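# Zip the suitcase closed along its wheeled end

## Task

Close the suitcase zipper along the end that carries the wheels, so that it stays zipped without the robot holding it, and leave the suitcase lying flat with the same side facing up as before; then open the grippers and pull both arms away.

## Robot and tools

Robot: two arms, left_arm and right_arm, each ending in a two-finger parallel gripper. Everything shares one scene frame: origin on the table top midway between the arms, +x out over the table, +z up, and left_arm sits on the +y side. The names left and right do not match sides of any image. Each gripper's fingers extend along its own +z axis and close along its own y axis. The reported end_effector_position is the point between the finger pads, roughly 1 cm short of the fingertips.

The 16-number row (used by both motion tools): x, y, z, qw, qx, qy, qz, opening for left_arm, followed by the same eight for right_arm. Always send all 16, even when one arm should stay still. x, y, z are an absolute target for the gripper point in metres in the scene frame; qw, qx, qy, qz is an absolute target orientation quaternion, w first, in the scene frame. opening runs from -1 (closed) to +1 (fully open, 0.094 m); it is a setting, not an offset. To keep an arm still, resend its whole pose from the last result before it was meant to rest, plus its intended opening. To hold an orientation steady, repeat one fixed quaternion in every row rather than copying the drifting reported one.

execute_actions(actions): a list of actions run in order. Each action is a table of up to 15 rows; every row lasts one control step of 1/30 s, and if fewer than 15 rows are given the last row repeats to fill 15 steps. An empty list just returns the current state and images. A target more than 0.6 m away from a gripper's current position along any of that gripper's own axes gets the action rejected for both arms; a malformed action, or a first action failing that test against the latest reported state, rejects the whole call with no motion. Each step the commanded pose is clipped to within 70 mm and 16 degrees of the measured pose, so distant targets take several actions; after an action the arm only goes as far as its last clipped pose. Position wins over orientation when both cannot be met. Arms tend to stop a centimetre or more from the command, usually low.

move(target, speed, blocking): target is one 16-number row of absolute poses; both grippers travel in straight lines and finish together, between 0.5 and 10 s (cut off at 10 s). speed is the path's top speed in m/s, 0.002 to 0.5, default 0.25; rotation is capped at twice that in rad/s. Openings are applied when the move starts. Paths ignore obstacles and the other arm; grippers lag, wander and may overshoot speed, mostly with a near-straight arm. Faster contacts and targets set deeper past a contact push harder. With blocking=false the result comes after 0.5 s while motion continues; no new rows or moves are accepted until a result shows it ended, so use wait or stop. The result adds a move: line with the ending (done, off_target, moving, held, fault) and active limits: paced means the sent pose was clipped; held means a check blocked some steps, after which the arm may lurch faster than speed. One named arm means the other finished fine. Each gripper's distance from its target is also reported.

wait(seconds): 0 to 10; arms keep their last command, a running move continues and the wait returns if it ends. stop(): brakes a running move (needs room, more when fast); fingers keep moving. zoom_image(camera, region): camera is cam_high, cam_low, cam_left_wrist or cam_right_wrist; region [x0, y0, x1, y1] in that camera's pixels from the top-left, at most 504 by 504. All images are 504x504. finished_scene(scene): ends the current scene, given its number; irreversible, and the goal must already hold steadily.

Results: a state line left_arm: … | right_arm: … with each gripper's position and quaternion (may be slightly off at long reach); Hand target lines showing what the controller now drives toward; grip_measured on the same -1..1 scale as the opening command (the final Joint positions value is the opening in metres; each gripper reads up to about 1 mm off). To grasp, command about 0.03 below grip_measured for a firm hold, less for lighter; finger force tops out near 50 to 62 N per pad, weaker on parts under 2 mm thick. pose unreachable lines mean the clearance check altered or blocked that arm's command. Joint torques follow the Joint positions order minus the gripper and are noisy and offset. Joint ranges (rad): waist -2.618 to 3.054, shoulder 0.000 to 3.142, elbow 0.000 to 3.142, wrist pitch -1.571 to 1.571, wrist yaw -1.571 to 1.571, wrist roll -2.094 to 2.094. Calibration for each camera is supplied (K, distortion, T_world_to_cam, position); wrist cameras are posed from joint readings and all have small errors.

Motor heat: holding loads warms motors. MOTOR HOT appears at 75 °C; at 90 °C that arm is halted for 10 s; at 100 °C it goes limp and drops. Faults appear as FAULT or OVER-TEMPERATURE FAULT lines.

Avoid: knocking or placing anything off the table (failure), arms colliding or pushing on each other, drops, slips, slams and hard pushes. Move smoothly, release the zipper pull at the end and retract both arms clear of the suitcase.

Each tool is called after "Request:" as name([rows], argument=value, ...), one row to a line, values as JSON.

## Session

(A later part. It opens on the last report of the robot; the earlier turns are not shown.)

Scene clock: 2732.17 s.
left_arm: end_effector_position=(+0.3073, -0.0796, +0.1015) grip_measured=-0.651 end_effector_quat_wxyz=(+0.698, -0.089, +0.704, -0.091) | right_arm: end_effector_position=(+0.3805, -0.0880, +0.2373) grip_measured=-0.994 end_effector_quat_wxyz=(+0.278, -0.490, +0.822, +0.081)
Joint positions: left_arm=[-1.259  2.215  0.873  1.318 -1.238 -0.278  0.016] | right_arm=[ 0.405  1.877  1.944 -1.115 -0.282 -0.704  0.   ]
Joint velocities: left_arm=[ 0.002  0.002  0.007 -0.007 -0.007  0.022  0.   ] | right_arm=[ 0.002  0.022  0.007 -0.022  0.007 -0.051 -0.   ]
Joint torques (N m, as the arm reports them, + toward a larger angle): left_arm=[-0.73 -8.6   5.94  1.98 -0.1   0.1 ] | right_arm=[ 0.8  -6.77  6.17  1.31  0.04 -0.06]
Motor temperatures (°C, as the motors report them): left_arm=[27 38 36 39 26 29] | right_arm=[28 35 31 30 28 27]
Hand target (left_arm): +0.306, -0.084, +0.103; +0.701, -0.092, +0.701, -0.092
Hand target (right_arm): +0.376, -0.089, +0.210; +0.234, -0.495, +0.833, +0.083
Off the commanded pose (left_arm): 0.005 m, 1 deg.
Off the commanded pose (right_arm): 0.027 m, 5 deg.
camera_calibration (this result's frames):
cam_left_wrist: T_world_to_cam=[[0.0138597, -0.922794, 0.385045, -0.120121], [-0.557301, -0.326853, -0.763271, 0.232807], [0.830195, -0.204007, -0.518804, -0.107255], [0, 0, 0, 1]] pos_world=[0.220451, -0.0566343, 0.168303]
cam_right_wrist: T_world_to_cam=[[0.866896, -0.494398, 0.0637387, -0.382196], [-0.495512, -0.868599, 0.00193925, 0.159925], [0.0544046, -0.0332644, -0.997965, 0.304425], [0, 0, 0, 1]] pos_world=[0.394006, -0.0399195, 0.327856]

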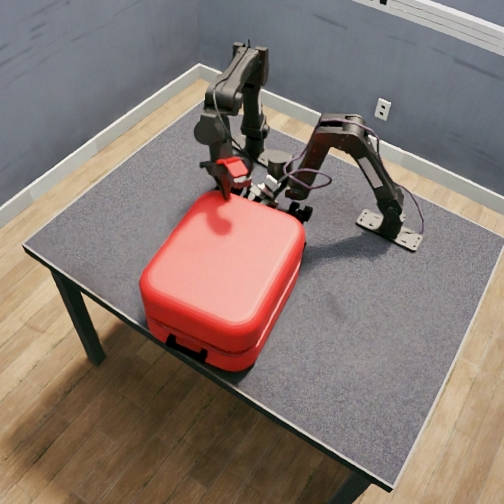

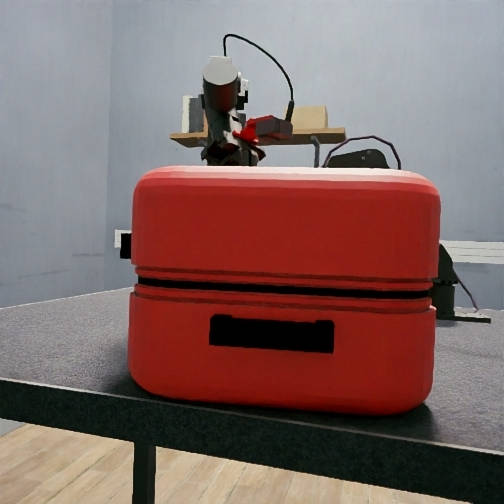

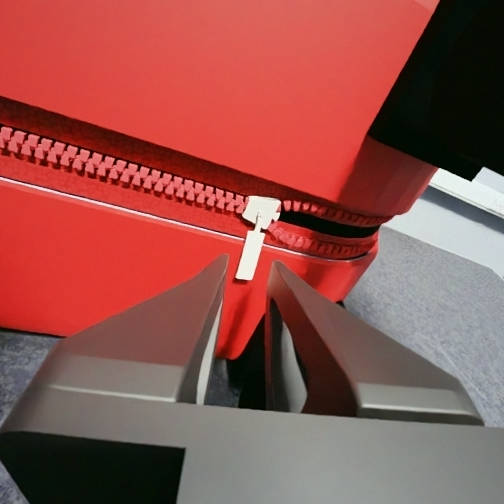

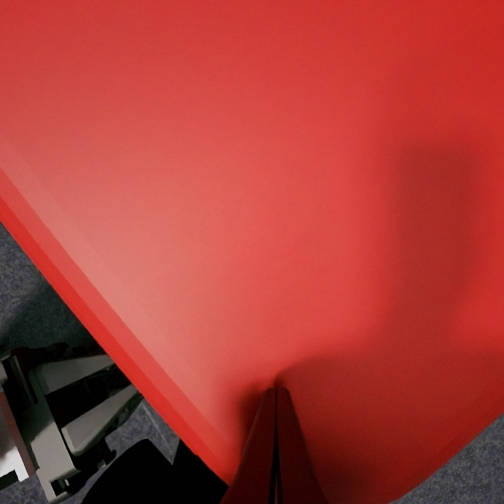

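Request:
execute_actions([
  [[0.308,-0.085,0.103,0.7011,-0.0923,0.7011,-0.0923,-0.65,0.377,-0.0884,0.210,0.232,-0.493,0.829,0.083,-1],[0.310,-0.0855,0.103,0.7011,-0.0923,0.7011,-0.0923,-0.65,0.377,-0.0884,0.210,0.232,-0.493,0.829,0.083,-1],[0.312,-0.086,0.103,0.7011,-0.0923,0.7011,-0.0923,-0.65,0.377,-0.0884,0.210,0.232,-0.493,0.829,0.083,-1],[0.314,-0.086,0.103,0.7011,-0.0923,0.7011,-0.0923,-0.65,0.377,-0.0884,0.210,0.232,-0.493,0.829,0.083,-1],[0.316,-0.086,0.103,0.7011,-0.0923,0.7011,-0.0923,-0.65,0.377,-0.0884,0.210,0.232,-0.493,0.829,0.083,-1],[0.318,-0.086,0.103,0.7011,-0.0923,0.7011,-0.0923,-0.65,0.377,-0.0884,0.210,0.232,-0.493,0.829,0.083,-1],[0.320,-0.086,0.103,0.7011,-0.0923,0.7011,-0.0923,-0.65,0.377,-0.0884,0.210,0.232,-0.493,0.829,0.083,-1],[0.322,-0.086,0.103,0.7011,-0.0923,0.7011,-0.0923,-0.65,0.377,-0.0884,0.210,0.232,-0.493,0.829,0.083,-1]],
  [[0.322,-0.086,0.103,0.7011,-0.0923,0.7011,-0.0923,-0.65,0.377,-0.0884,0.210,0.232,-0.493,0.829,0.083,-1]],
])

Scene clock: 2743.33 s.
left_arm: end_effector_position=(+0.3177, -0.0815, +0.1032) grip_measured=-0.651 end_effector_quat_wxyz=(+0.700, -0.096, +0.701, -0.093) | right_arm: end_effector_position=(+0.3805, -0.0880, +0.2373) grip_measured=-0.994 end_effector_quat_wxyz=(+0.278, -0.490, +0.822, +0.081)
Joint positions: left_arm=[-1.236  2.23   0.903  1.322 -1.223 -0.272  0.016] | right_arm=[ 0.405  1.877  1.944 -1.115 -0.282 -0.704  0.   ]
Joint velocities: left_arm=[-0.012 -0.002 -0.002  0.007  0.037 -0.037 -0.   ] | right_arm=[-0.017  0.017  0.007 -0.007 -0.007  0.022 -0.001]
Joint torques (N m, as the arm reports them, + toward a larger angle): left_arm=[ 0.61 -8.87  6.38  1.85  0.12  0.09] | right_arm=[ 0.8  -6.77  6.18  1.32  0.03 -0.05]
Motor temperatures (°C, as the motors report them): left_arm=[27 38 36 39 26 29] | right_arm=[28 35 31 30 28 27]
Hand target (left_arm): +0.322, -0.086, +0.103; +0.701, -0.092, +0.701, -0.092
Hand target (right_arm): +0.376, -0.089, +0.210; +0.234, -0.495, +0.833, +0.083
Off the commanded pose (left_arm): 0.006 m, 0 deg.
Off the commanded pose (right_arm): 0.027 m, 5 deg.
camera_calibration (this result's frames):
cam_left_wrist: T_world_to_cam=[[0.0192093, -0.917977, 0.396169, -0.12511], [-0.54992, -0.340622, -0.762604, 0.235744], [0.834997, -0.203212, -0.511357, -0.117596], [0, 0, 0, 1]] pos_world=[0.230236, -0.0584455, 0.169211]
cam_right_wrist: T_world_to_cam=[[0.866896, -0.494398, 0.0637387, -0.382196], [-0.495512, -0.868599, 0.00193925, 0.159925], [0.0544046, -0.0332644, -0.997965, 0.304425], [0, 0, 0, 1]] pos_world=[0.394006, -0.0399195, 0.327856]

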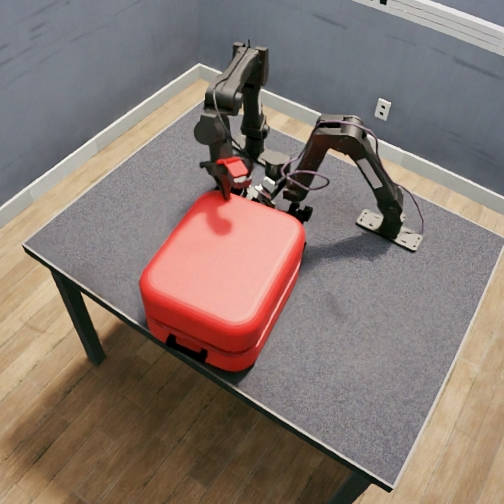

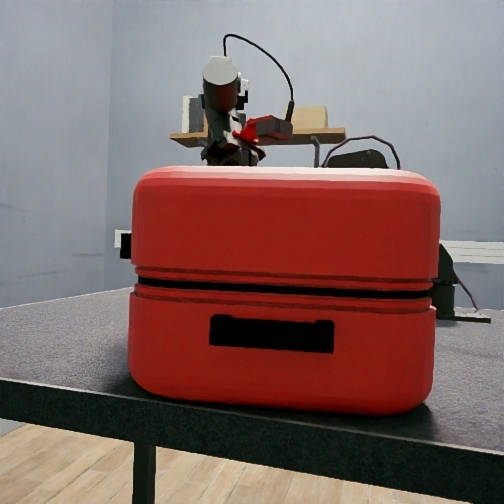

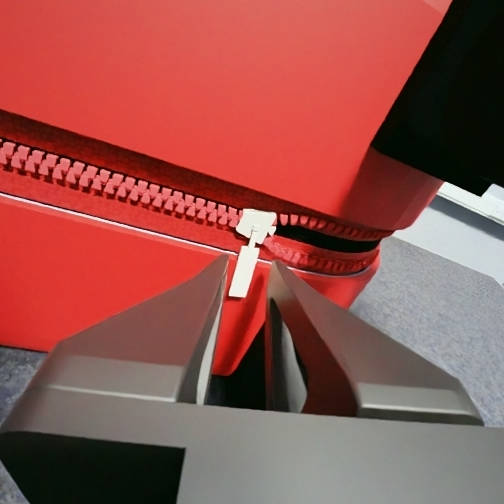

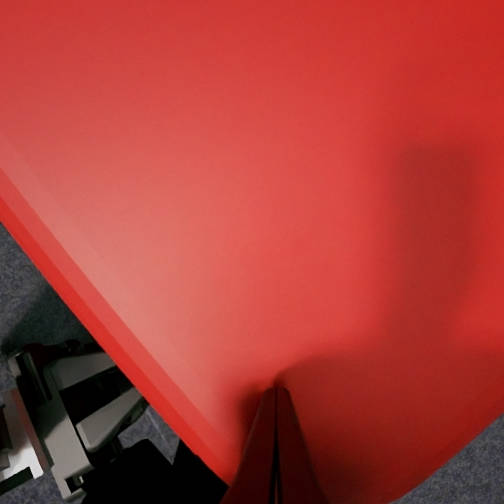

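Request:
execute_actions([
  [[0.322,-0.086,0.101,0.7011,-0.0923,0.7011,-0.0923,-0.65,0.377,-0.0884,0.210,0.232,-0.493,0.829,0.083,-1],[0.322,-0.086,0.099,0.7011,-0.0923,0.7011,-0.0923,-0.65,0.377,-0.0884,0.210,0.232,-0.493,0.829,0.083,-1],[0.323,-0.086,0.098,0.7011,-0.0923,0.7011,-0.0923,-0.65,0.377,-0.0884,0.210,0.232,-0.493,0.829,0.083,-1],[0.324,-0.086,0.098,0.7011,-0.0923,0.7011,-0.0923,-0.65,0.377,-0.0884,0.210,0.232,-0.493,0.829,0.083,-1],[0.325,-0.086,0.098,0.7011,-0.0923,0.7011,-0.0923,-0.65,0.377,-0.0884,0.210,0.232,-0.493,0.829,0.083,-1],[0.326,-0.086,0.098,0.7011,-0.0923,0.7011,-0.0923,-0.65,0.377,-0.0884,0.210,0.232,-0.493,0.829,0.083,-1],[0.327,-0.086,0.098,0.7011,-0.0923,0.7011,-0.0923,-0.65,0.377,-0.0884,0.210,0.232,-0.493,0.829,0.083,-1],[0.328,-0.086,0.098,0.7011,-0.0923,0.7011,-0.0923,-0.65,0.377,-0.0884,0.210,0.232,-0.493,0.829,0.083,-1],[0.329,-0.086,0.098,0.7011,-0.0923,0.7011,-0.0923,-0.65,0.377,-0.0884,0.210,0.232,-0.493,0.829,0.083,-1],[0.330,-0.086,0.098,0.7011,-0.0923,0.7011,-0.0923,-0.65,0.377,-0.0884,0.210,0.232,-0.493,0.829,0.083,-1]],
  [[0.330,-0.086,0.098,0.7011,-0.0923,0.7011,-0.0923,-0.65,0.377,-0.0884,0.210,0.232,-0.493,0.829,0.083,-1]],
])

Request:
zoom_image(camera="cam_left_wrist", region=[180, 190, 320, 330])

Scene clock: 2757.40 s.
left_arm: end_effector_position=(+0.3233, -0.0815, +0.0949) grip_measured=-0.651 end_effector_quat_wxyz=(+0.699, -0.091, +0.704, -0.088) | right_arm: end_effector_position=(+0.3806, -0.0880, +0.2373) grip_measured=-0.994 end_effector_quat_wxyz=(+0.278, -0.490, +0.822, +0.081)
Joint positions: left_arm=[-1.222  2.258  0.914  1.325 -1.208 -0.272  0.016] | right_arm=[ 0.405  1.877  1.944 -1.115 -0.281 -0.704  0.   ]
Joint velocities: left_arm=[ 0.007 -0.012  0.007  0.022 -0.066  0.007 -0.001] | right_arm=[-0.002  0.007 -0.002  0.081  0.007 -0.066 -0.001]
Joint torques (N m, as the arm reports them, + toward a larger angle): left_arm=[ 1.05 -9.08  6.67  1.95  0.17  0.09] | right_arm=[ 0.81 -6.79  6.18  1.31  0.03 -0.05]
Motor temperatures (°C, as the motors report them): left_arm=[27 38 36 38 26 29] | right_arm=[28 35 31 30 28 27]
Hand target (left_arm): +0.330, -0.086, +0.098; +0.701, -0.092, +0.701, -0.092
Hand target (right_arm): +0.376, -0.089, +0.210; +0.234, -0.495, +0.833, +0.083
Off the commanded pose (left_arm): 0.009 m, 1 deg.
Off the commanded pose (right_arm): 0.028 m, 5 deg.
camera_calibration (this result's frames):
cam_left_wrist: T_world_to_cam=[[0.0204523, -0.923278, 0.383588, -0.121609], [-0.55399, -0.329849, -0.764391, 0.234809], [0.832272, -0.196871, -0.518233, -0.124438], [0, 0, 0, 1]] pos_world=[0.236135, -0.0593253, 0.161646]
cam_right_wrist: T_world_to_cam=[[0.866772, -0.49455, 0.0642399, -0.382391], [-0.495678, -0.868504, 0.00188876, 0.160029], [0.0548585, -0.0334794, -0.997933, 0.304249], [0, 0, 0, 1]] pos_world=[0.394078, -0.03994, 0.327882]

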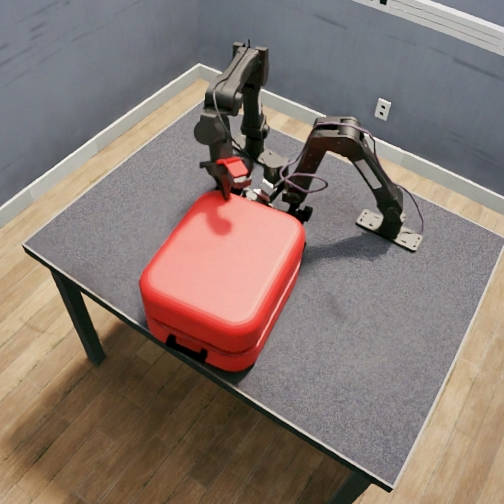

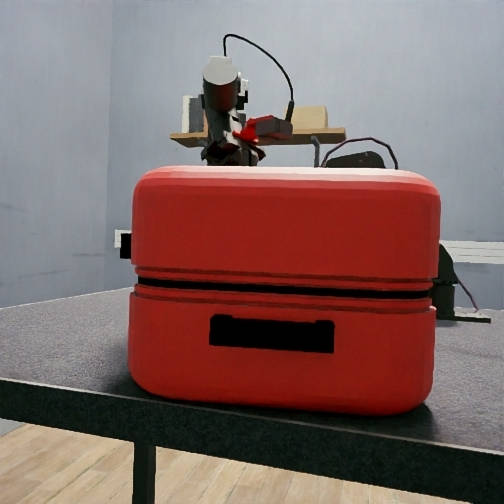

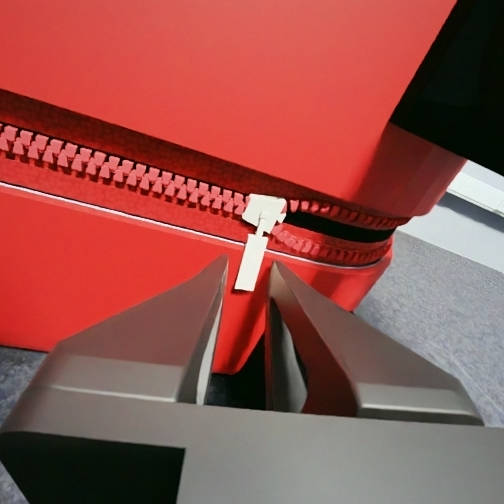

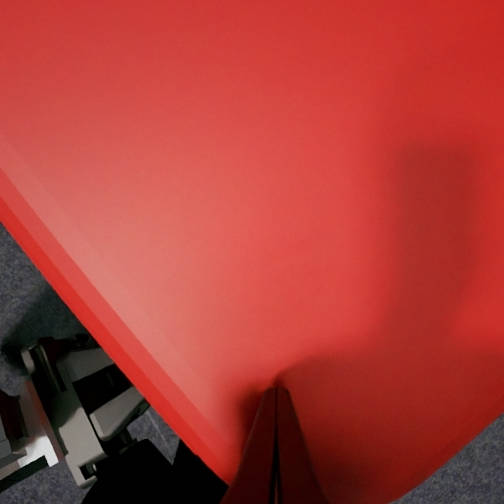

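Region (180, 190, 320, 330) of cam_left_wrist's 504x504 image, scaled by 3.600, with more detail than that image has.

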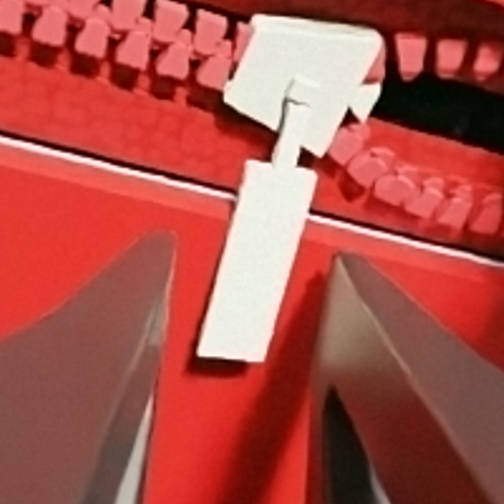

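Request:
execute_actions([
  [[0.331,-0.086,0.098,0.7011,-0.0923,0.7011,-0.0923,-0.65,0.377,-0.0884,0.210,0.232,-0.493,0.829,0.083,-1],[0.332,-0.086,0.098,0.7011,-0.0923,0.7011,-0.0923,-0.65,0.377,-0.0884,0.210,0.232,-0.493,0.829,0.083,-1],[0.333,-0.086,0.098,0.7011,-0.0923,0.7011,-0.0923,-0.65,0.377,-0.0884,0.210,0.232,-0.493,0.829,0.083,-1],[0.334,-0.086,0.098,0.7011,-0.0923,0.7011,-0.0923,-0.65,0.377,-0.0884,0.210,0.232,-0.493,0.829,0.083,-1],[0.335,-0.086,0.098,0.7011,-0.0923,0.7011,-0.0923,-0.65,0.377,-0.0884,0.210,0.232,-0.493,0.829,0.083,-1]],
  [[0.335,-0.086,0.098,0.7011,-0.0923,0.7011,-0.0923,-0.78,0.377,-0.0884,0.210,0.232,-0.493,0.829,0.083,-1]],
  [[0.335,-0.086,0.098,0.7011,-0.0923,0.7011,-0.0923,-0.84,0.377,-0.0884,0.210,0.232,-0.493,0.829,0.083,-1]],
  [[0.335,-0.086,0.098,0.7011,-0.0923,0.7011,-0.0923,-0.84,0.377,-0.0884,0.210,0.232,-0.493,0.829,0.083,-1]],
])

Request:
zoom_image(camera="cam_left_wrist", region=[180, 190, 320, 330])

Scene clock: 2767.23 s.
left_arm: end_effector_position=(+0.3240, -0.0830, +0.0951) grip_measured=-0.838 end_effector_quat_wxyz=(+0.699, -0.088, +0.704, -0.091) | right_arm: end_effector_position=(+0.3806, -0.0881, +0.2373) grip_measured=-0.994 end_effector_quat_wxyz=(+0.278, -0.490, +0.822, +0.081)
Joint positions: left_arm=[-1.22   2.258  0.915  1.325 -1.198 -0.271  0.008] | right_arm=[ 0.405  1.877  1.944 -1.115 -0.281 -0.704  0.   ]
Joint velocities: left_arm=[-0.022  0.002 -0.022  0.007  0.051 -0.037  0.001] | right_arm=[ 0.007 -0.027  0.022 -0.007  0.051  0.007 -0.001]
Joint torques (N m, as the arm reports them, + toward a larger angle): left_arm=[ 1.87 -9.01  7.27  1.89  0.15  0.11] | right_arm=[ 0.8  -6.78  6.18  1.3   0.03 -0.06]
Motor temperatures (°C, as the motors report them): left_arm=[27 39 36 38 26 29] | right_arm=[28 35 31 30 28 27]
Hand target (left_arm): +0.335, -0.085, +0.098; +0.701, -0.092, +0.701, -0.092
Hand target (right_arm): +0.376, -0.089, +0.210; +0.234, -0.495, +0.833, +0.083
Off the commanded pose (left_arm): 0.012 m, 1 deg.
Off the commanded pose (right_arm): 0.028 m, 5 deg.
camera_calibration (this result's frames):
cam_left_wrist: T_world_to_cam=[[0.0129647, -0.923122, 0.384288, -0.120655], [-0.556436, -0.325976, -0.764276, 0.236055], [0.830789, -0.203923, -0.517885, -0.12535], [0, 0, 0, 1]] pos_world=[0.237053, -0.0599929, 0.161861]
cam_right_wrist: T_world_to_cam=[[0.866672, -0.494694, 0.0644798, -0.382476], [-0.495843, -0.868409, 0.0021156, 0.160008], [0.0549483, -0.0338054, -0.997917, 0.304162], [0, 0, 0, 1]] pos_world=[0.394107, -0.0399736, 0.327852]

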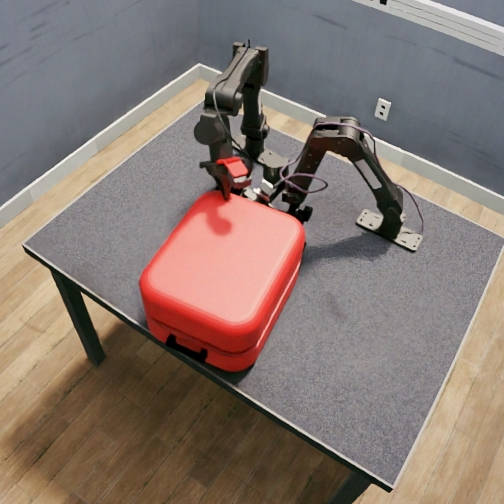

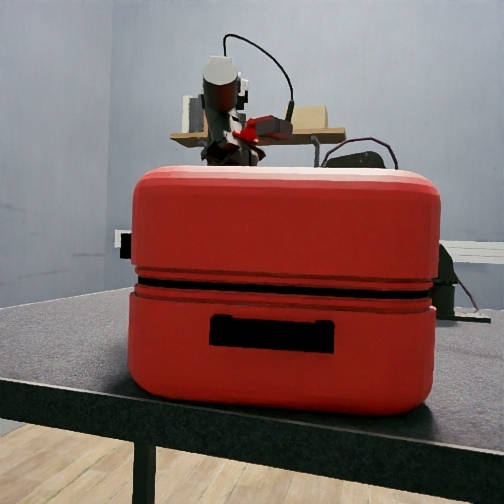

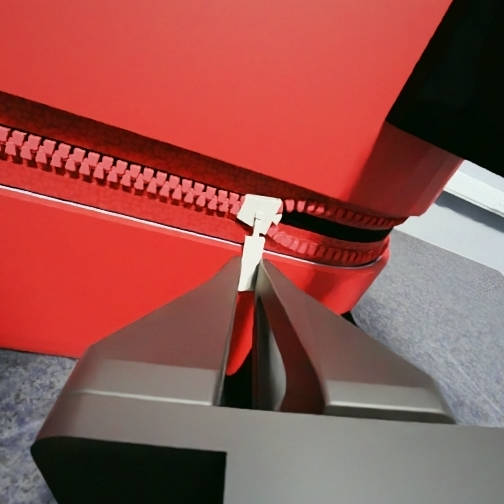

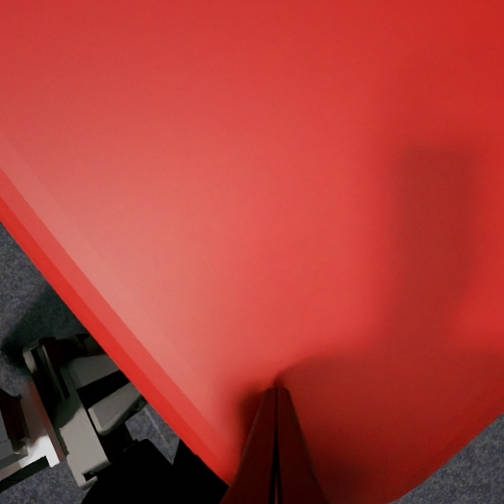

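Region (180, 190, 320, 330) of cam_left_wrist's 504x504 image, scaled by 3.600, with more detail than that image has.

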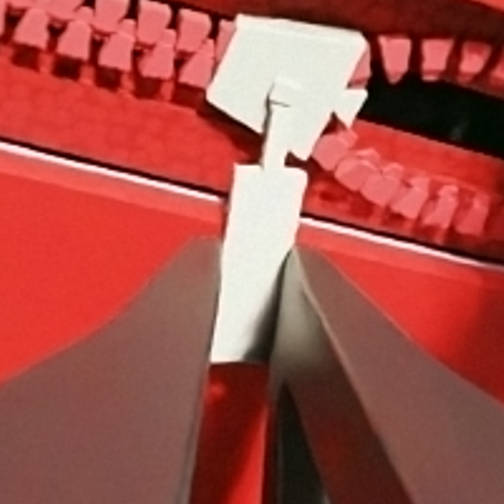

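Request:
execute_actions([
  [[0.335,-0.086,0.098,0.7011,-0.0923,0.7011,-0.0923,-0.87,0.377,-0.0884,0.210,0.232,-0.493,0.829,0.083,-1]],
  [[0.335,-0.086,0.098,0.7011,-0.0923,0.7011,-0.0923,-0.90,0.377,-0.0884,0.210,0.232,-0.493,0.829,0.083,-1]],
  [[0.335,-0.086,0.098,0.7011,-0.0923,0.7011,-0.0923,-0.90,0.377,-0.0884,0.210,0.232,-0.493,0.829,0.083,-1]],
])

Request:
zoom_image(camera="cam_left_wrist", region=[180, 190, 320, 330])

Scene clock: 2773.37 s.
left_arm: end_effector_position=(+0.3243, -0.0829, +0.0951) grip_measured=-0.889 end_effector_quat_wxyz=(+0.699, -0.088, +0.704, -0.091) | right_arm: end_effector_position=(+0.3806, -0.0881, +0.2373) grip_measured=-0.994 end_effector_quat_wxyz=(+0.278, -0.490, +0.822, +0.081)
Joint positions: left_arm=[-1.219  2.258  0.915  1.325 -1.198 -0.271  0.005] | right_arm=[ 0.405  1.877  1.944 -1.115 -0.281 -0.704  0.   ]
Joint velocities: left_arm=[ 0.002 -0.007 -0.007 -0.037  0.007  0.066 -0.001] | right_arm=[ 0.012 -0.007 -0.007  0.007 -0.081  0.051  0.001]
Joint torques (N m, as the arm reports them, + toward a larger angle): left_arm=[ 1.85 -9.01  7.18  1.9   0.16  0.1 ] | right_arm=[ 0.8  -6.78  6.19  1.31  0.03 -0.06]
Motor temperatures (°C, as the motors report them): left_arm=[27 39 36 38 26 29] | right_arm=[28 35 31 30 28 27]
Hand target (left_arm): +0.335, -0.085, +0.098; +0.701, -0.092, +0.701, -0.092
Hand target (right_arm): +0.376, -0.089, +0.210; +0.234, -0.495, +0.833, +0.083
Off the commanded pose (left_arm): 0.012 m, 1 deg.
Off the commanded pose (right_arm): 0.028 m, 5 deg.
camera_calibration (this result's frames):
cam_left_wrist: T_world_to_cam=[[0.0129698, -0.92312, 0.384292, -0.120565], [-0.556446, -0.32598, -0.764267, 0.236236], [0.830782, -0.203926, -0.517895, -0.125547], [0, 0, 0, 1]] pos_world=[0.237318, -0.0598899, 0.16186]
cam_right_wrist: T_world_to_cam=[[0.866672, -0.494694, 0.0644798, -0.382476], [-0.495843, -0.868409, 0.0021156, 0.160008], [0.0549483, -0.0338054, -0.997917, 0.304162], [0, 0, 0, 1]] pos_world=[0.394107, -0.0399736, 0.327852]

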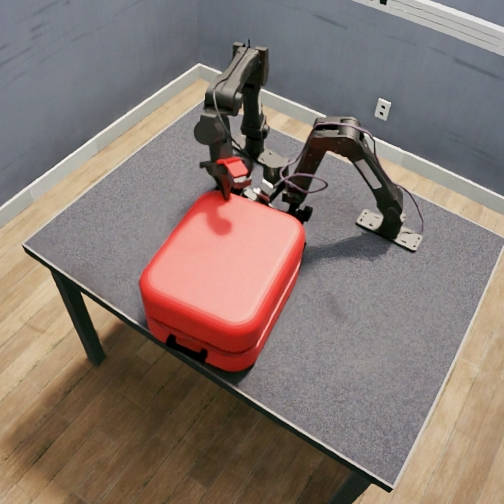

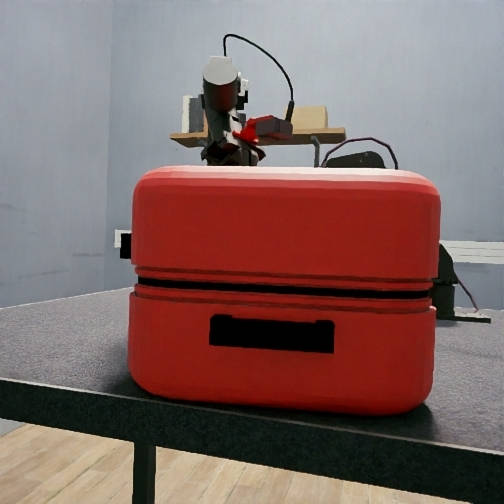

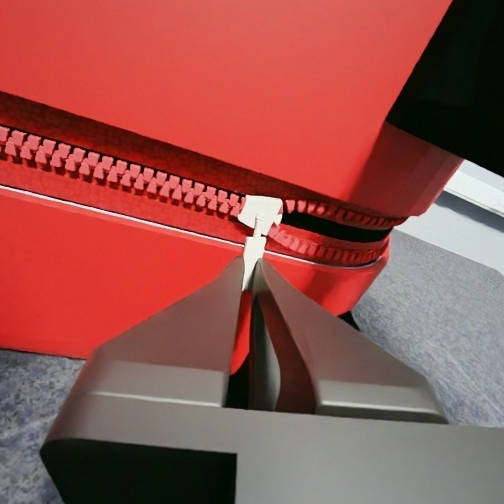

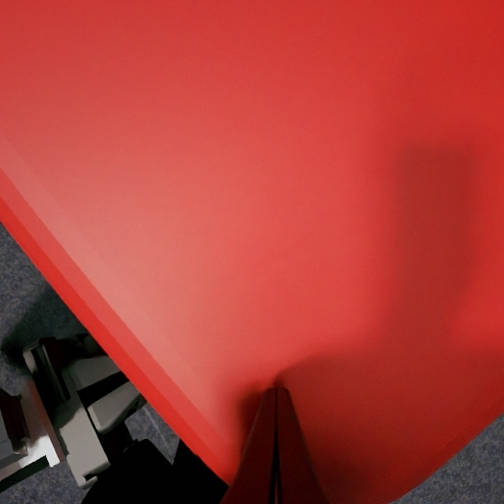

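Region (180, 190, 320, 330) of cam_left_wrist's 504x504 image, scaled by 3.600, with more detail than that image has.

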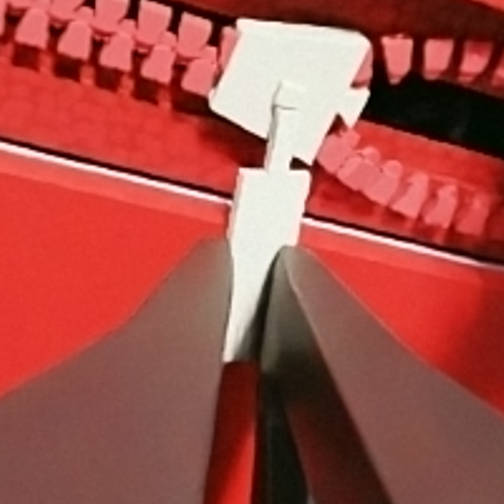

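Request:
execute_actions([
  [[0.335,-0.086,0.098,0.7011,-0.0923,0.7011,-0.0923,-0.915,0.377,-0.0884,0.210,0.232,-0.493,0.829,0.083,-1]],
  [[0.332,-0.086,0.098,0.7011,-0.0923,0.7011,-0.0923,-0.915,0.377,-0.0884,0.210,0.232,-0.493,0.829,0.083,-1],[0.329,-0.086,0.098,0.7011,-0.0923,0.7011,-0.0923,-0.915,0.377,-0.0884,0.210,0.232,-0.493,0.829,0.083,-1],[0.326,-0.086,0.099,0.7011,-0.0923,0.7011,-0.0923,-0.915,0.377,-0.0884,0.210,0.232,-0.493,0.829,0.083,-1],[0.324,-0.086,0.099,0.7011,-0.0923,0.7011,-0.0923,-0.915,0.377,-0.0884,0.210,0.232,-0.493,0.829,0.083,-1],[0.322,-0.086,0.100,0.7011,-0.0923,0.7011,-0.0923,-0.915,0.377,-0.0884,0.210,0.232,-0.493,0.829,0.083,-1],[0.320,-0.086,0.100,0.7011,-0.0923,0.7011,-0.0923,-0.915,0.377,-0.0884,0.210,0.232,-0.493,0.829,0.083,-1],[0.319,-0.086,0.100,0.7011,-0.0923,0.7011,-0.0923,-0.915,0.377,-0.0884,0.210,0.232,-0.493,0.829,0.083,-1],[0.318,-0.086,0.101,0.7011,-0.0923,0.7011,-0.0923,-0.915,0.377,-0.0884,0.210,0.232,-0.493,0.829,0.083,-1],[0.317,-0.086,0.101,0.7011,-0.0923,0.7011,-0.0923,-0.915,0.377,-0.0884,0.210,0.232,-0.493,0.829,0.083,-1],[0.316,-0.086,0.101,0.7011,-0.0923,0.7011,-0.0923,-0.915,0.377,-0.0884,0.210,0.232,-0.493,0.829,0.083,-1],[0.315,-0.086,0.101,0.7011,-0.0923,0.7011,-0.0923,-0.915,0.377,-0.0884,0.210,0.232,-0.493,0.829,0.083,-1]],
  [[0.315,-0.086,0.101,0.7011,-0.0923,0.7011,-0.0923,-0.915,0.377,-0.0884,0.210,0.232,-0.493,0.829,0.083,-1]],
])

Request:
zoom_image(camera="cam_left_wrist", region=[180, 170, 320, 310])

Scene clock: 2788.20 s.
left_arm: end_effector_position=(+0.3184, -0.0845, +0.0953) grip_measured=-0.914 end_effector_quat_wxyz=(+0.699, -0.090, +0.704, -0.090) | right_arm: end_effector_position=(+0.3806, -0.0881, +0.2373) grip_measured=-0.994 end_effector_quat_wxyz=(+0.278, -0.491, +0.822, +0.081)
Joint positions: left_arm=[-1.236  2.258  0.915  1.326 -1.217 -0.271  0.004] | right_arm=[ 0.405  1.877  1.944 -1.115 -0.281 -0.705  0.   ]
Joint velocities: left_arm=[-0.002 -0.007 -0.007 -0.007  0.139 -0.007 -0.   ] | right_arm=[ 0.002 -0.017  0.007  0.051 -0.051 -0.007 -0.   ]
Joint torques (N m, as the arm reports them, + toward a larger angle): left_arm=[ -0.84 -10.55   4.36   1.92  -0.12   0.09] | right_arm=[ 0.81 -6.76  6.2   1.3   0.03 -0.06]
Motor temperatures (°C, as the motors report them): left_arm=[27 39 36 38 26 29] | right_arm=[28 35 31 30 28 27]
Hand target (left_arm): +0.315, -0.086, +0.101; +0.701, -0.092, +0.701, -0.092
Hand target (right_arm): +0.376, -0.089, +0.210; +0.234, -0.495, +0.833, +0.083
Off the commanded pose (left_arm): 0.007 m, 1 deg.
Off the commanded pose (right_arm): 0.028 m, 5 deg.
camera_calibration (this result's frames):
cam_left_wrist: T_world_to_cam=[[0.0155534, -0.92285, 0.384845, -0.122946], [-0.554992, -0.328125, -0.764407, 0.23194], [0.831711, -0.201697, -0.517277, -0.121127], [0, 0, 0, 1]] pos_world=[0.23138, -0.0617868, 0.161955]
cam_right_wrist: T_world_to_cam=[[0.866819, -0.49441, 0.064685, -0.382555], [-0.495568, -0.868566, 0.00216422, 0.159878], [0.0551132, -0.0339318, -0.997903, 0.304085], [0, 0, 0, 1]] pos_world=[0.394077, -0.0399563, 0.327847]

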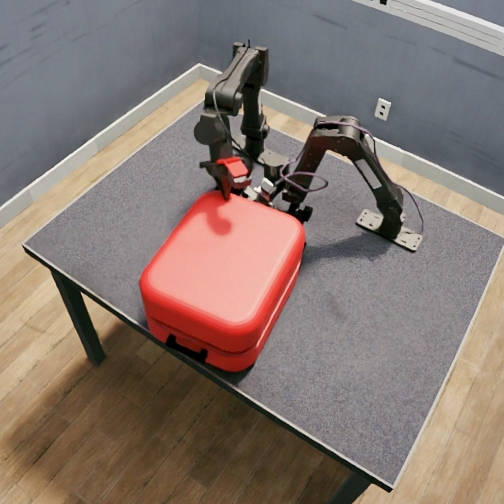

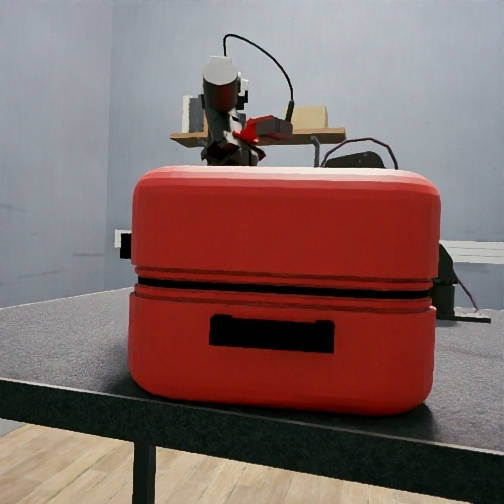

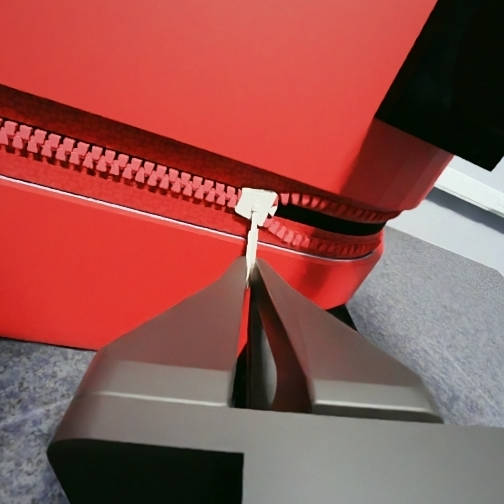

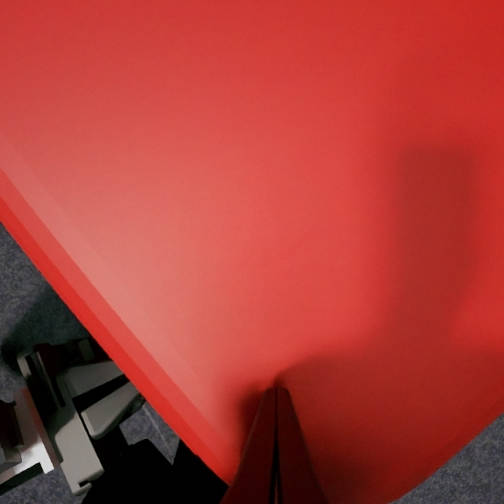

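Region (180, 170, 320, 310) of cam_left_wrist's 504x504 image, scaled by 3.600, with more detail than that image has.

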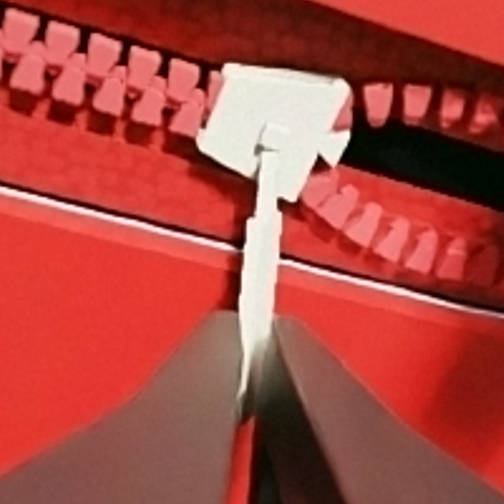

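Request:
execute_actions([
  [[0.317,-0.086,0.101,0.7011,-0.0923,0.7011,-0.0923,-0.94,0.377,-0.0884,0.210,0.232,-0.493,0.829,0.083,-1]],
  [[0.317,-0.086,0.101,0.7011,-0.0923,0.7011,-0.0923,-0.96,0.377,-0.0884,0.210,0.232,-0.493,0.829,0.083,-1]],
  [[0.317,-0.086,0.101,0.7011,-0.0923,0.7011,-0.0923,-0.96,0.377,-0.0884,0.210,0.232,-0.493,0.829,0.083,-1]],
])

Request:
zoom_image(camera="cam_left_wrist", region=[180, 170, 320, 310])

Scene clock: 2799.57 s.
left_arm: end_effector_position=(+0.3184, -0.0845, +0.0953) grip_measured=-0.957 end_effector_quat_wxyz=(+0.699, -0.090, +0.704, -0.090) | right_arm: end_effector_position=(+0.3806, -0.0881, +0.2373) grip_measured=-0.994 end_effector_quat_wxyz=(+0.278, -0.491, +0.822, +0.081)
Joint positions: left_arm=[-1.236  2.258  0.915  1.326 -1.217 -0.271  0.002] | right_arm=[ 0.405  1.877  1.944 -1.115 -0.281 -0.705  0.   ]
Joint velocities: left_arm=[-0.007 -0.002  0.002  0.022  0.007 -0.022  0.   ] | right_arm=[-0.017  0.002 -0.002 -0.051 -0.037  0.037 -0.001]
Joint torques (N m, as the arm reports them, + toward a larger angle): left_arm=[ -0.4  -10.48   4.8    1.92  -0.09   0.1 ] | right_arm=[ 0.81 -6.78  6.2   1.31  0.03 -0.06]
Motor temperatures (°C, as the motors report them): left_arm=[27 40 36 38 26 29] | right_arm=[28 35 31 30 28 27]
Hand target (left_arm): +0.317, -0.086, +0.101; +0.701, -0.092, +0.701, -0.092
Hand target (right_arm): +0.376, -0.089, +0.210; +0.234, -0.495, +0.833, +0.083
Off the commanded pose (left_arm): 0.006 m, 1 deg.
Off the commanded pose (right_arm): 0.028 m, 5 deg.
camera_calibration (this result's frames):
cam_left_wrist: T_world_to_cam=[[0.0155534, -0.92285, 0.384845, -0.122946], [-0.554992, -0.328125, -0.764407, 0.23194], [0.831711, -0.201697, -0.517277, -0.121127], [0, 0, 0, 1]] pos_world=[0.23138, -0.0617868, 0.161955]
cam_right_wrist: T_world_to_cam=[[0.866819, -0.49441, 0.064685, -0.382555], [-0.495568, -0.868566, 0.00216422, 0.159878], [0.0551132, -0.0339318, -0.997903, 0.304085], [0, 0, 0, 1]] pos_world=[0.394077, -0.0399563, 0.327847]

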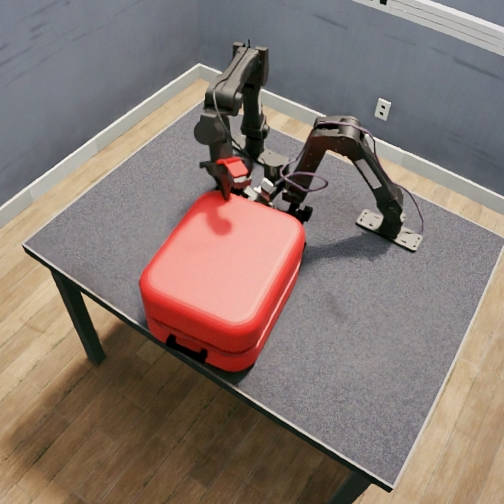

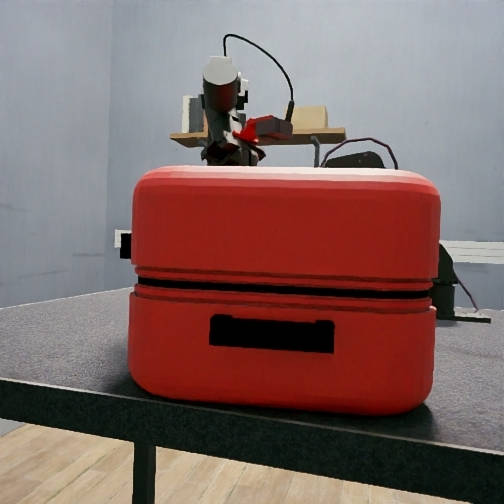

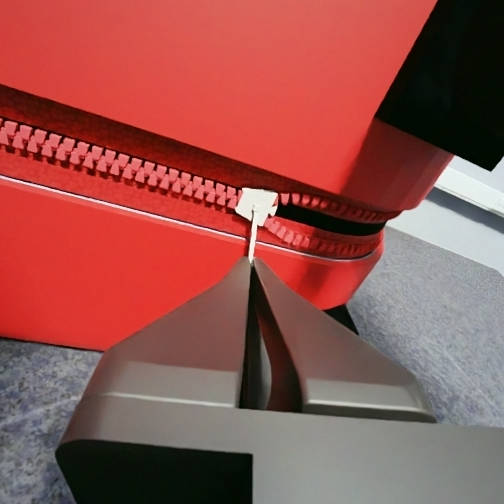

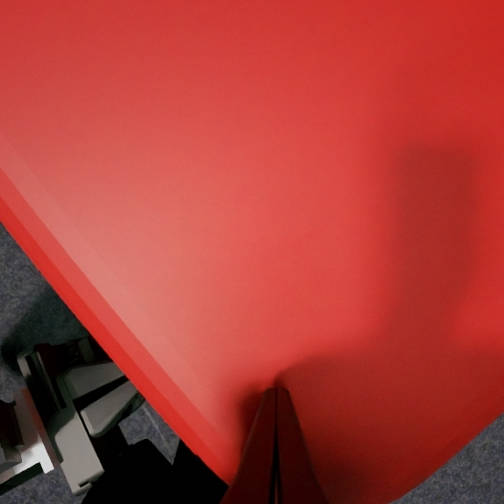

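Region (180, 170, 320, 310) of cam_left_wrist's 504x504 image, scaled by 3.600, with more detail than that image has.

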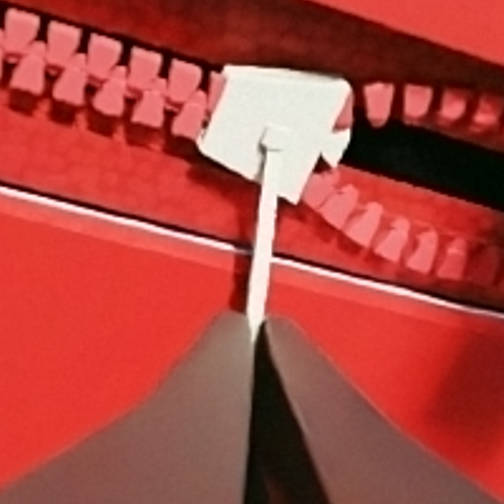

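Request:
execute_actions([
  [[0.318,-0.086,0.102,0.7011,-0.0923,0.7011,-0.0923,-0.95,0.377,-0.0884,0.208,0.230,-0.493,0.829,0.083,-1],[0.319,-0.086,0.103,0.7011,-0.0923,0.7011,-0.0923,-0.95,0.377,-0.0884,0.207,0.229,-0.493,0.829,0.083,-1],[0.319,-0.086,0.103,0.7011,-0.0923,0.7011,-0.0923,-0.95,0.377,-0.0884,0.206,0.228,-0.493,0.829,0.083,-1],[0.320,-0.086,0.104,0.7011,-0.0923,0.7011,-0.0923,-0.95,0.377,-0.0884,0.205,0.227,-0.493,0.829,0.083,-1],[0.320,-0.086,0.104,0.7011,-0.0923,0.7011,-0.0923,-0.95,0.377,-0.0884,0.204,0.226,-0.493,0.829,0.083,-1],[0.320,-0.086,0.105,0.7011,-0.0923,0.7011,-0.0923,-0.95,0.377,-0.0884,0.203,0.225,-0.493,0.829,0.083,-1],[0.320,-0.086,0.105,0.7011,-0.0923,0.7011,-0.0923,-0.95,0.377,-0.0884,0.202,0.224,-0.493,0.829,0.083,-1],[0.320,-0.086,0.105,0.7011,-0.0923,0.7011,-0.0923,-0.95,0.377,-0.0884,0.201,0.223,-0.493,0.829,0.083,-1],[0.320,-0.086,0.105,0.7011,-0.0923,0.7011,-0.0923,-0.95,0.377,-0.0884,0.200,0.222,-0.493,0.83,0.083,-1],[0.320,-0.086,0.105,0.7011,-0.0923,0.7011,-0.0923,-0.95,0.377,-0.0884,0.198,0.2212,-0.4932,0.83,0.083,-1]],
  [[0.320,-0.086,0.105,0.7011,-0.0923,0.7011,-0.0923,-0.95,0.377,-0.0884,0.198,0.2212,-0.4932,0.83,0.083,-1]],
])

Request:
zoom_image(camera="cam_left_wrist", region=[180, 170, 320, 310])

Scene clock: 2835.17 s.
left_arm: end_effector_position=(+0.3184, -0.0845, +0.0953) grip_measured=-0.951 end_effector_quat_wxyz=(+0.699, -0.090, +0.704, -0.090) | right_arm: end_effector_position=(+0.3807, -0.0880, +0.2369) grip_measured=-0.994 end_effector_quat_wxyz=(+0.278, -0.491, +0.822, +0.080)
Joint positions: left_arm=[-1.236  2.258  0.915  1.326 -1.217 -0.271  0.002] | right_arm=[ 0.405  1.878  1.944 -1.115 -0.281 -0.706  0.   ]
Joint velocities: left_arm=[ 0.007 -0.002 -0.017  0.007 -0.022  0.037 -0.   ] | right_arm=[-0.017 -0.002 -0.007  0.022  0.007  0.037 -0.   ]
Joint torques (N m, as the arm reports them, + toward a larger angle): left_arm=[  0.05 -11.26   4.99   1.77   0.01   0.1 ] | right_arm=[ 0.98 -6.09  4.28  1.42  0.08 -0.06]
Motor temperatures (°C, as the motors report them): left_arm=[27 41 35 37 26 29] | right_arm=[28 35 32 30 28 27]
Hand target (left_arm): +0.320, -0.086, +0.105; +0.701, -0.092, +0.701, -0.092
Hand target (right_arm): +0.376, -0.089, +0.199; +0.223, -0.497, +0.835, +0.083
Off the commanded pose (left_arm): 0.010 m, 1 deg.
Off the commanded pose (right_arm): 0.039 m, 7 deg.
camera_calibration (this result's frames):
cam_left_wrist: T_world_to_cam=[[0.0155534, -0.92285, 0.384845, -0.122946], [-0.554992, -0.328125, -0.764407, 0.23194], [0.831711, -0.201697, -0.517277, -0.121127], [0, 0, 0, 1]] pos_world=[0.23138, -0.0617868, 0.161955]
cam_right_wrist: T_world_to_cam=[[0.867454, -0.493256, 0.0649825, -0.382806], [-0.494464, -0.869193, 0.00291347, 0.159291], [0.0550453, -0.0346588, -0.997882, 0.303703], [0, 0, 0, 1]] pos_world=[0.394113, -0.0398406, 0.327471]

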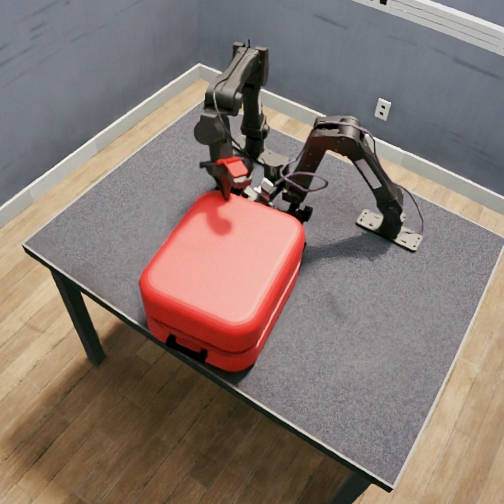

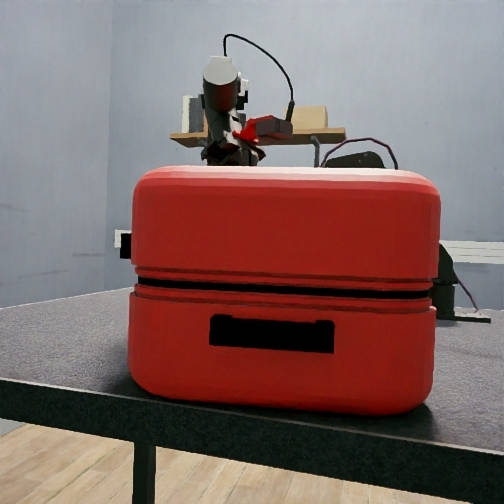

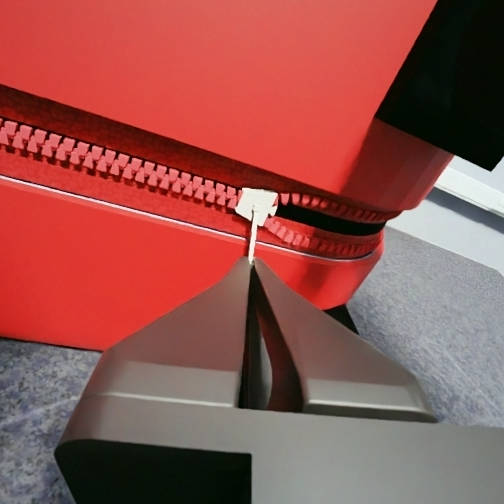

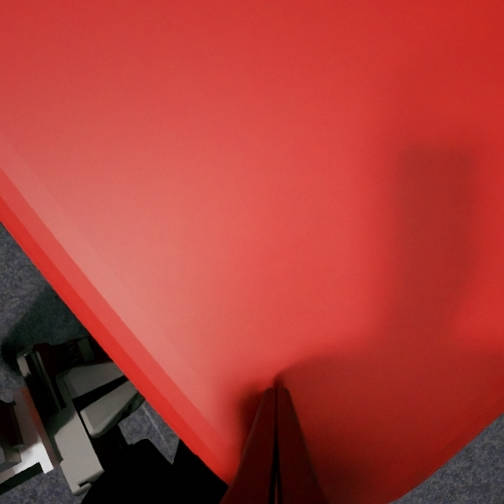

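Region (180, 170, 320, 310) of cam_left_wrist's 504x504 image, scaled by 3.600, with more detail than that image has.

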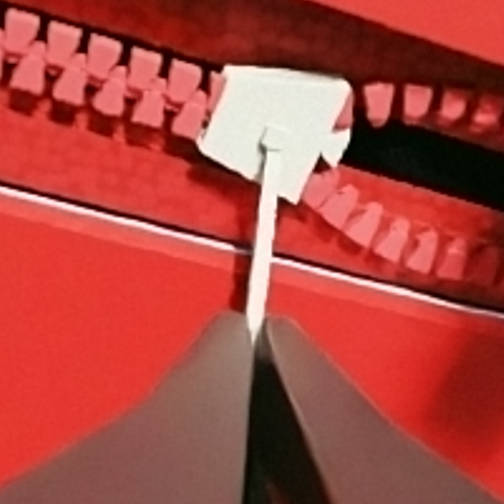

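Request:
execute_actions([
  [[0.320,-0.086,0.106,0.7011,-0.0923,0.7011,-0.0923,-0.95,0.377,-0.0884,0.198,0.2212,-0.4932,0.83,0.083,-1],[0.320,-0.086,0.106,0.7011,-0.0923,0.7011,-0.0923,-0.95,0.377,-0.0884,0.198,0.2212,-0.4932,0.83,0.083,-1],[0.320,-0.086,0.107,0.7011,-0.0923,0.7011,-0.0923,-0.95,0.377,-0.0884,0.198,0.2212,-0.4932,0.83,0.083,-1],[0.320,-0.086,0.107,0.7011,-0.0923,0.7011,-0.0923,-0.95,0.377,-0.0884,0.198,0.2212,-0.4932,0.83,0.083,-1],[0.320,-0.086,0.108,0.7011,-0.0923,0.7011,-0.0923,-0.95,0.377,-0.0884,0.198,0.2212,-0.4932,0.83,0.083,-1],[0.320,-0.086,0.108,0.7011,-0.0923,0.7011,-0.0923,-0.95,0.377,-0.0884,0.198,0.2212,-0.4932,0.83,0.083,-1],[0.320,-0.086,0.109,0.7011,-0.0923,0.7011,-0.0923,-0.95,0.377,-0.0884,0.198,0.2212,-0.4932,0.83,0.083,-1]],
  [[0.320,-0.086,0.109,0.7011,-0.0923,0.7011,-0.0923,-0.95,0.377,-0.0884,0.198,0.2212,-0.4932,0.83,0.083,-1]],
])

Scene clock: 2844.53 s.
left_arm: end_effector_position=(+0.3185, -0.0846, +0.0964) grip_measured=-0.951 end_effector_quat_wxyz=(+0.699, -0.087, +0.705, -0.088) | right_arm: end_effector_position=(+0.3807, -0.0880, +0.2369) grip_measured=-0.994 end_effector_quat_wxyz=(+0.278, -0.491, +0.822, +0.080)
Joint positions: left_arm=[-1.236  2.251  0.915  1.311 -1.217 -0.27   0.002] | right_arm=[ 0.405  1.878  1.944 -1.115 -0.281 -0.706  0.   ]
Joint velocities: left_arm=[-0.017 -0.012 -0.002 -0.051 -0.037  0.007  0.   ] | right_arm=[ 0.007  0.002 -0.012  0.037 -0.051 -0.007  0.   ]
Joint torques (N m, as the arm reports them, + toward a larger angle): left_arm=[  0.19 -11.8    5.     1.81   0.03   0.1 ] | right_arm=[ 0.99 -6.1   4.28  1.43  0.08 -0.06]
Motor temperatures (°C, as the motors report them): left_arm=[27 41 35 37 26 29] | right_arm=[28 35 31 30 28 27]
Hand target (left_arm): +0.320, -0.086, +0.109; +0.701, -0.092, +0.701, -0.092
Hand target (right_arm): +0.376, -0.089, +0.199; +0.223, -0.496, +0.835, +0.083
Off the commanded pose (left_arm): 0.013 m, 1 deg.
Off the commanded pose (right_arm): 0.039 m, 7 deg.
camera_calibration (this result's frames):
cam_left_wrist: T_world_to_cam=[[0.0164498, -0.925601, 0.378144, -0.123363], [-0.556801, -0.322608, -0.765439, 0.233933], [0.830483, -0.19796, -0.520682, -0.119565], [0, 0, 0, 1]] pos_world=[0.231581, -0.0623854, 0.163455]
cam_right_wrist: T_world_to_cam=[[0.867454, -0.493256, 0.0649825, -0.382806], [-0.494464, -0.869193, 0.00291347, 0.159291], [0.0550453, -0.0346588, -0.997882, 0.303703], [0, 0, 0, 1]] pos_world=[0.394113, -0.0398406, 0.327471]

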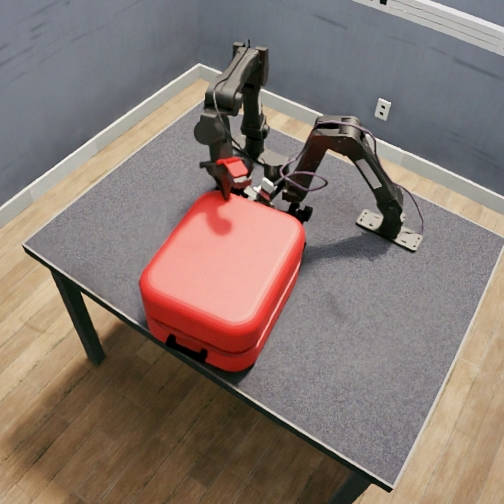

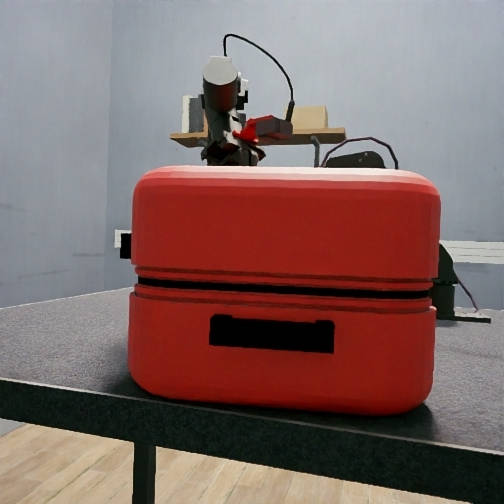

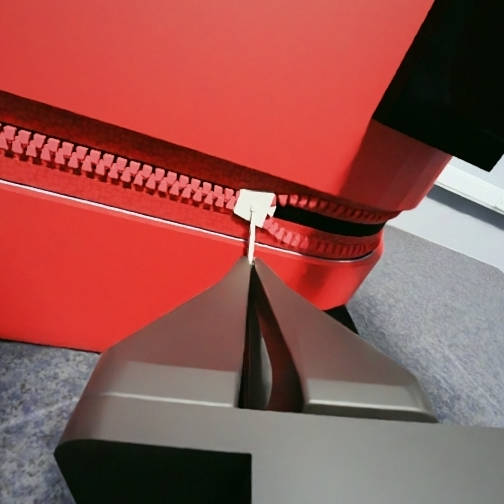

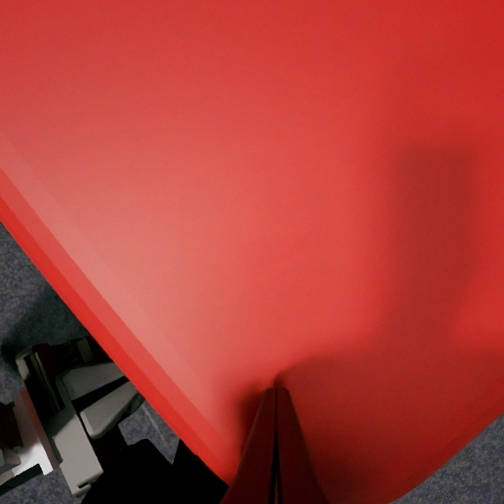

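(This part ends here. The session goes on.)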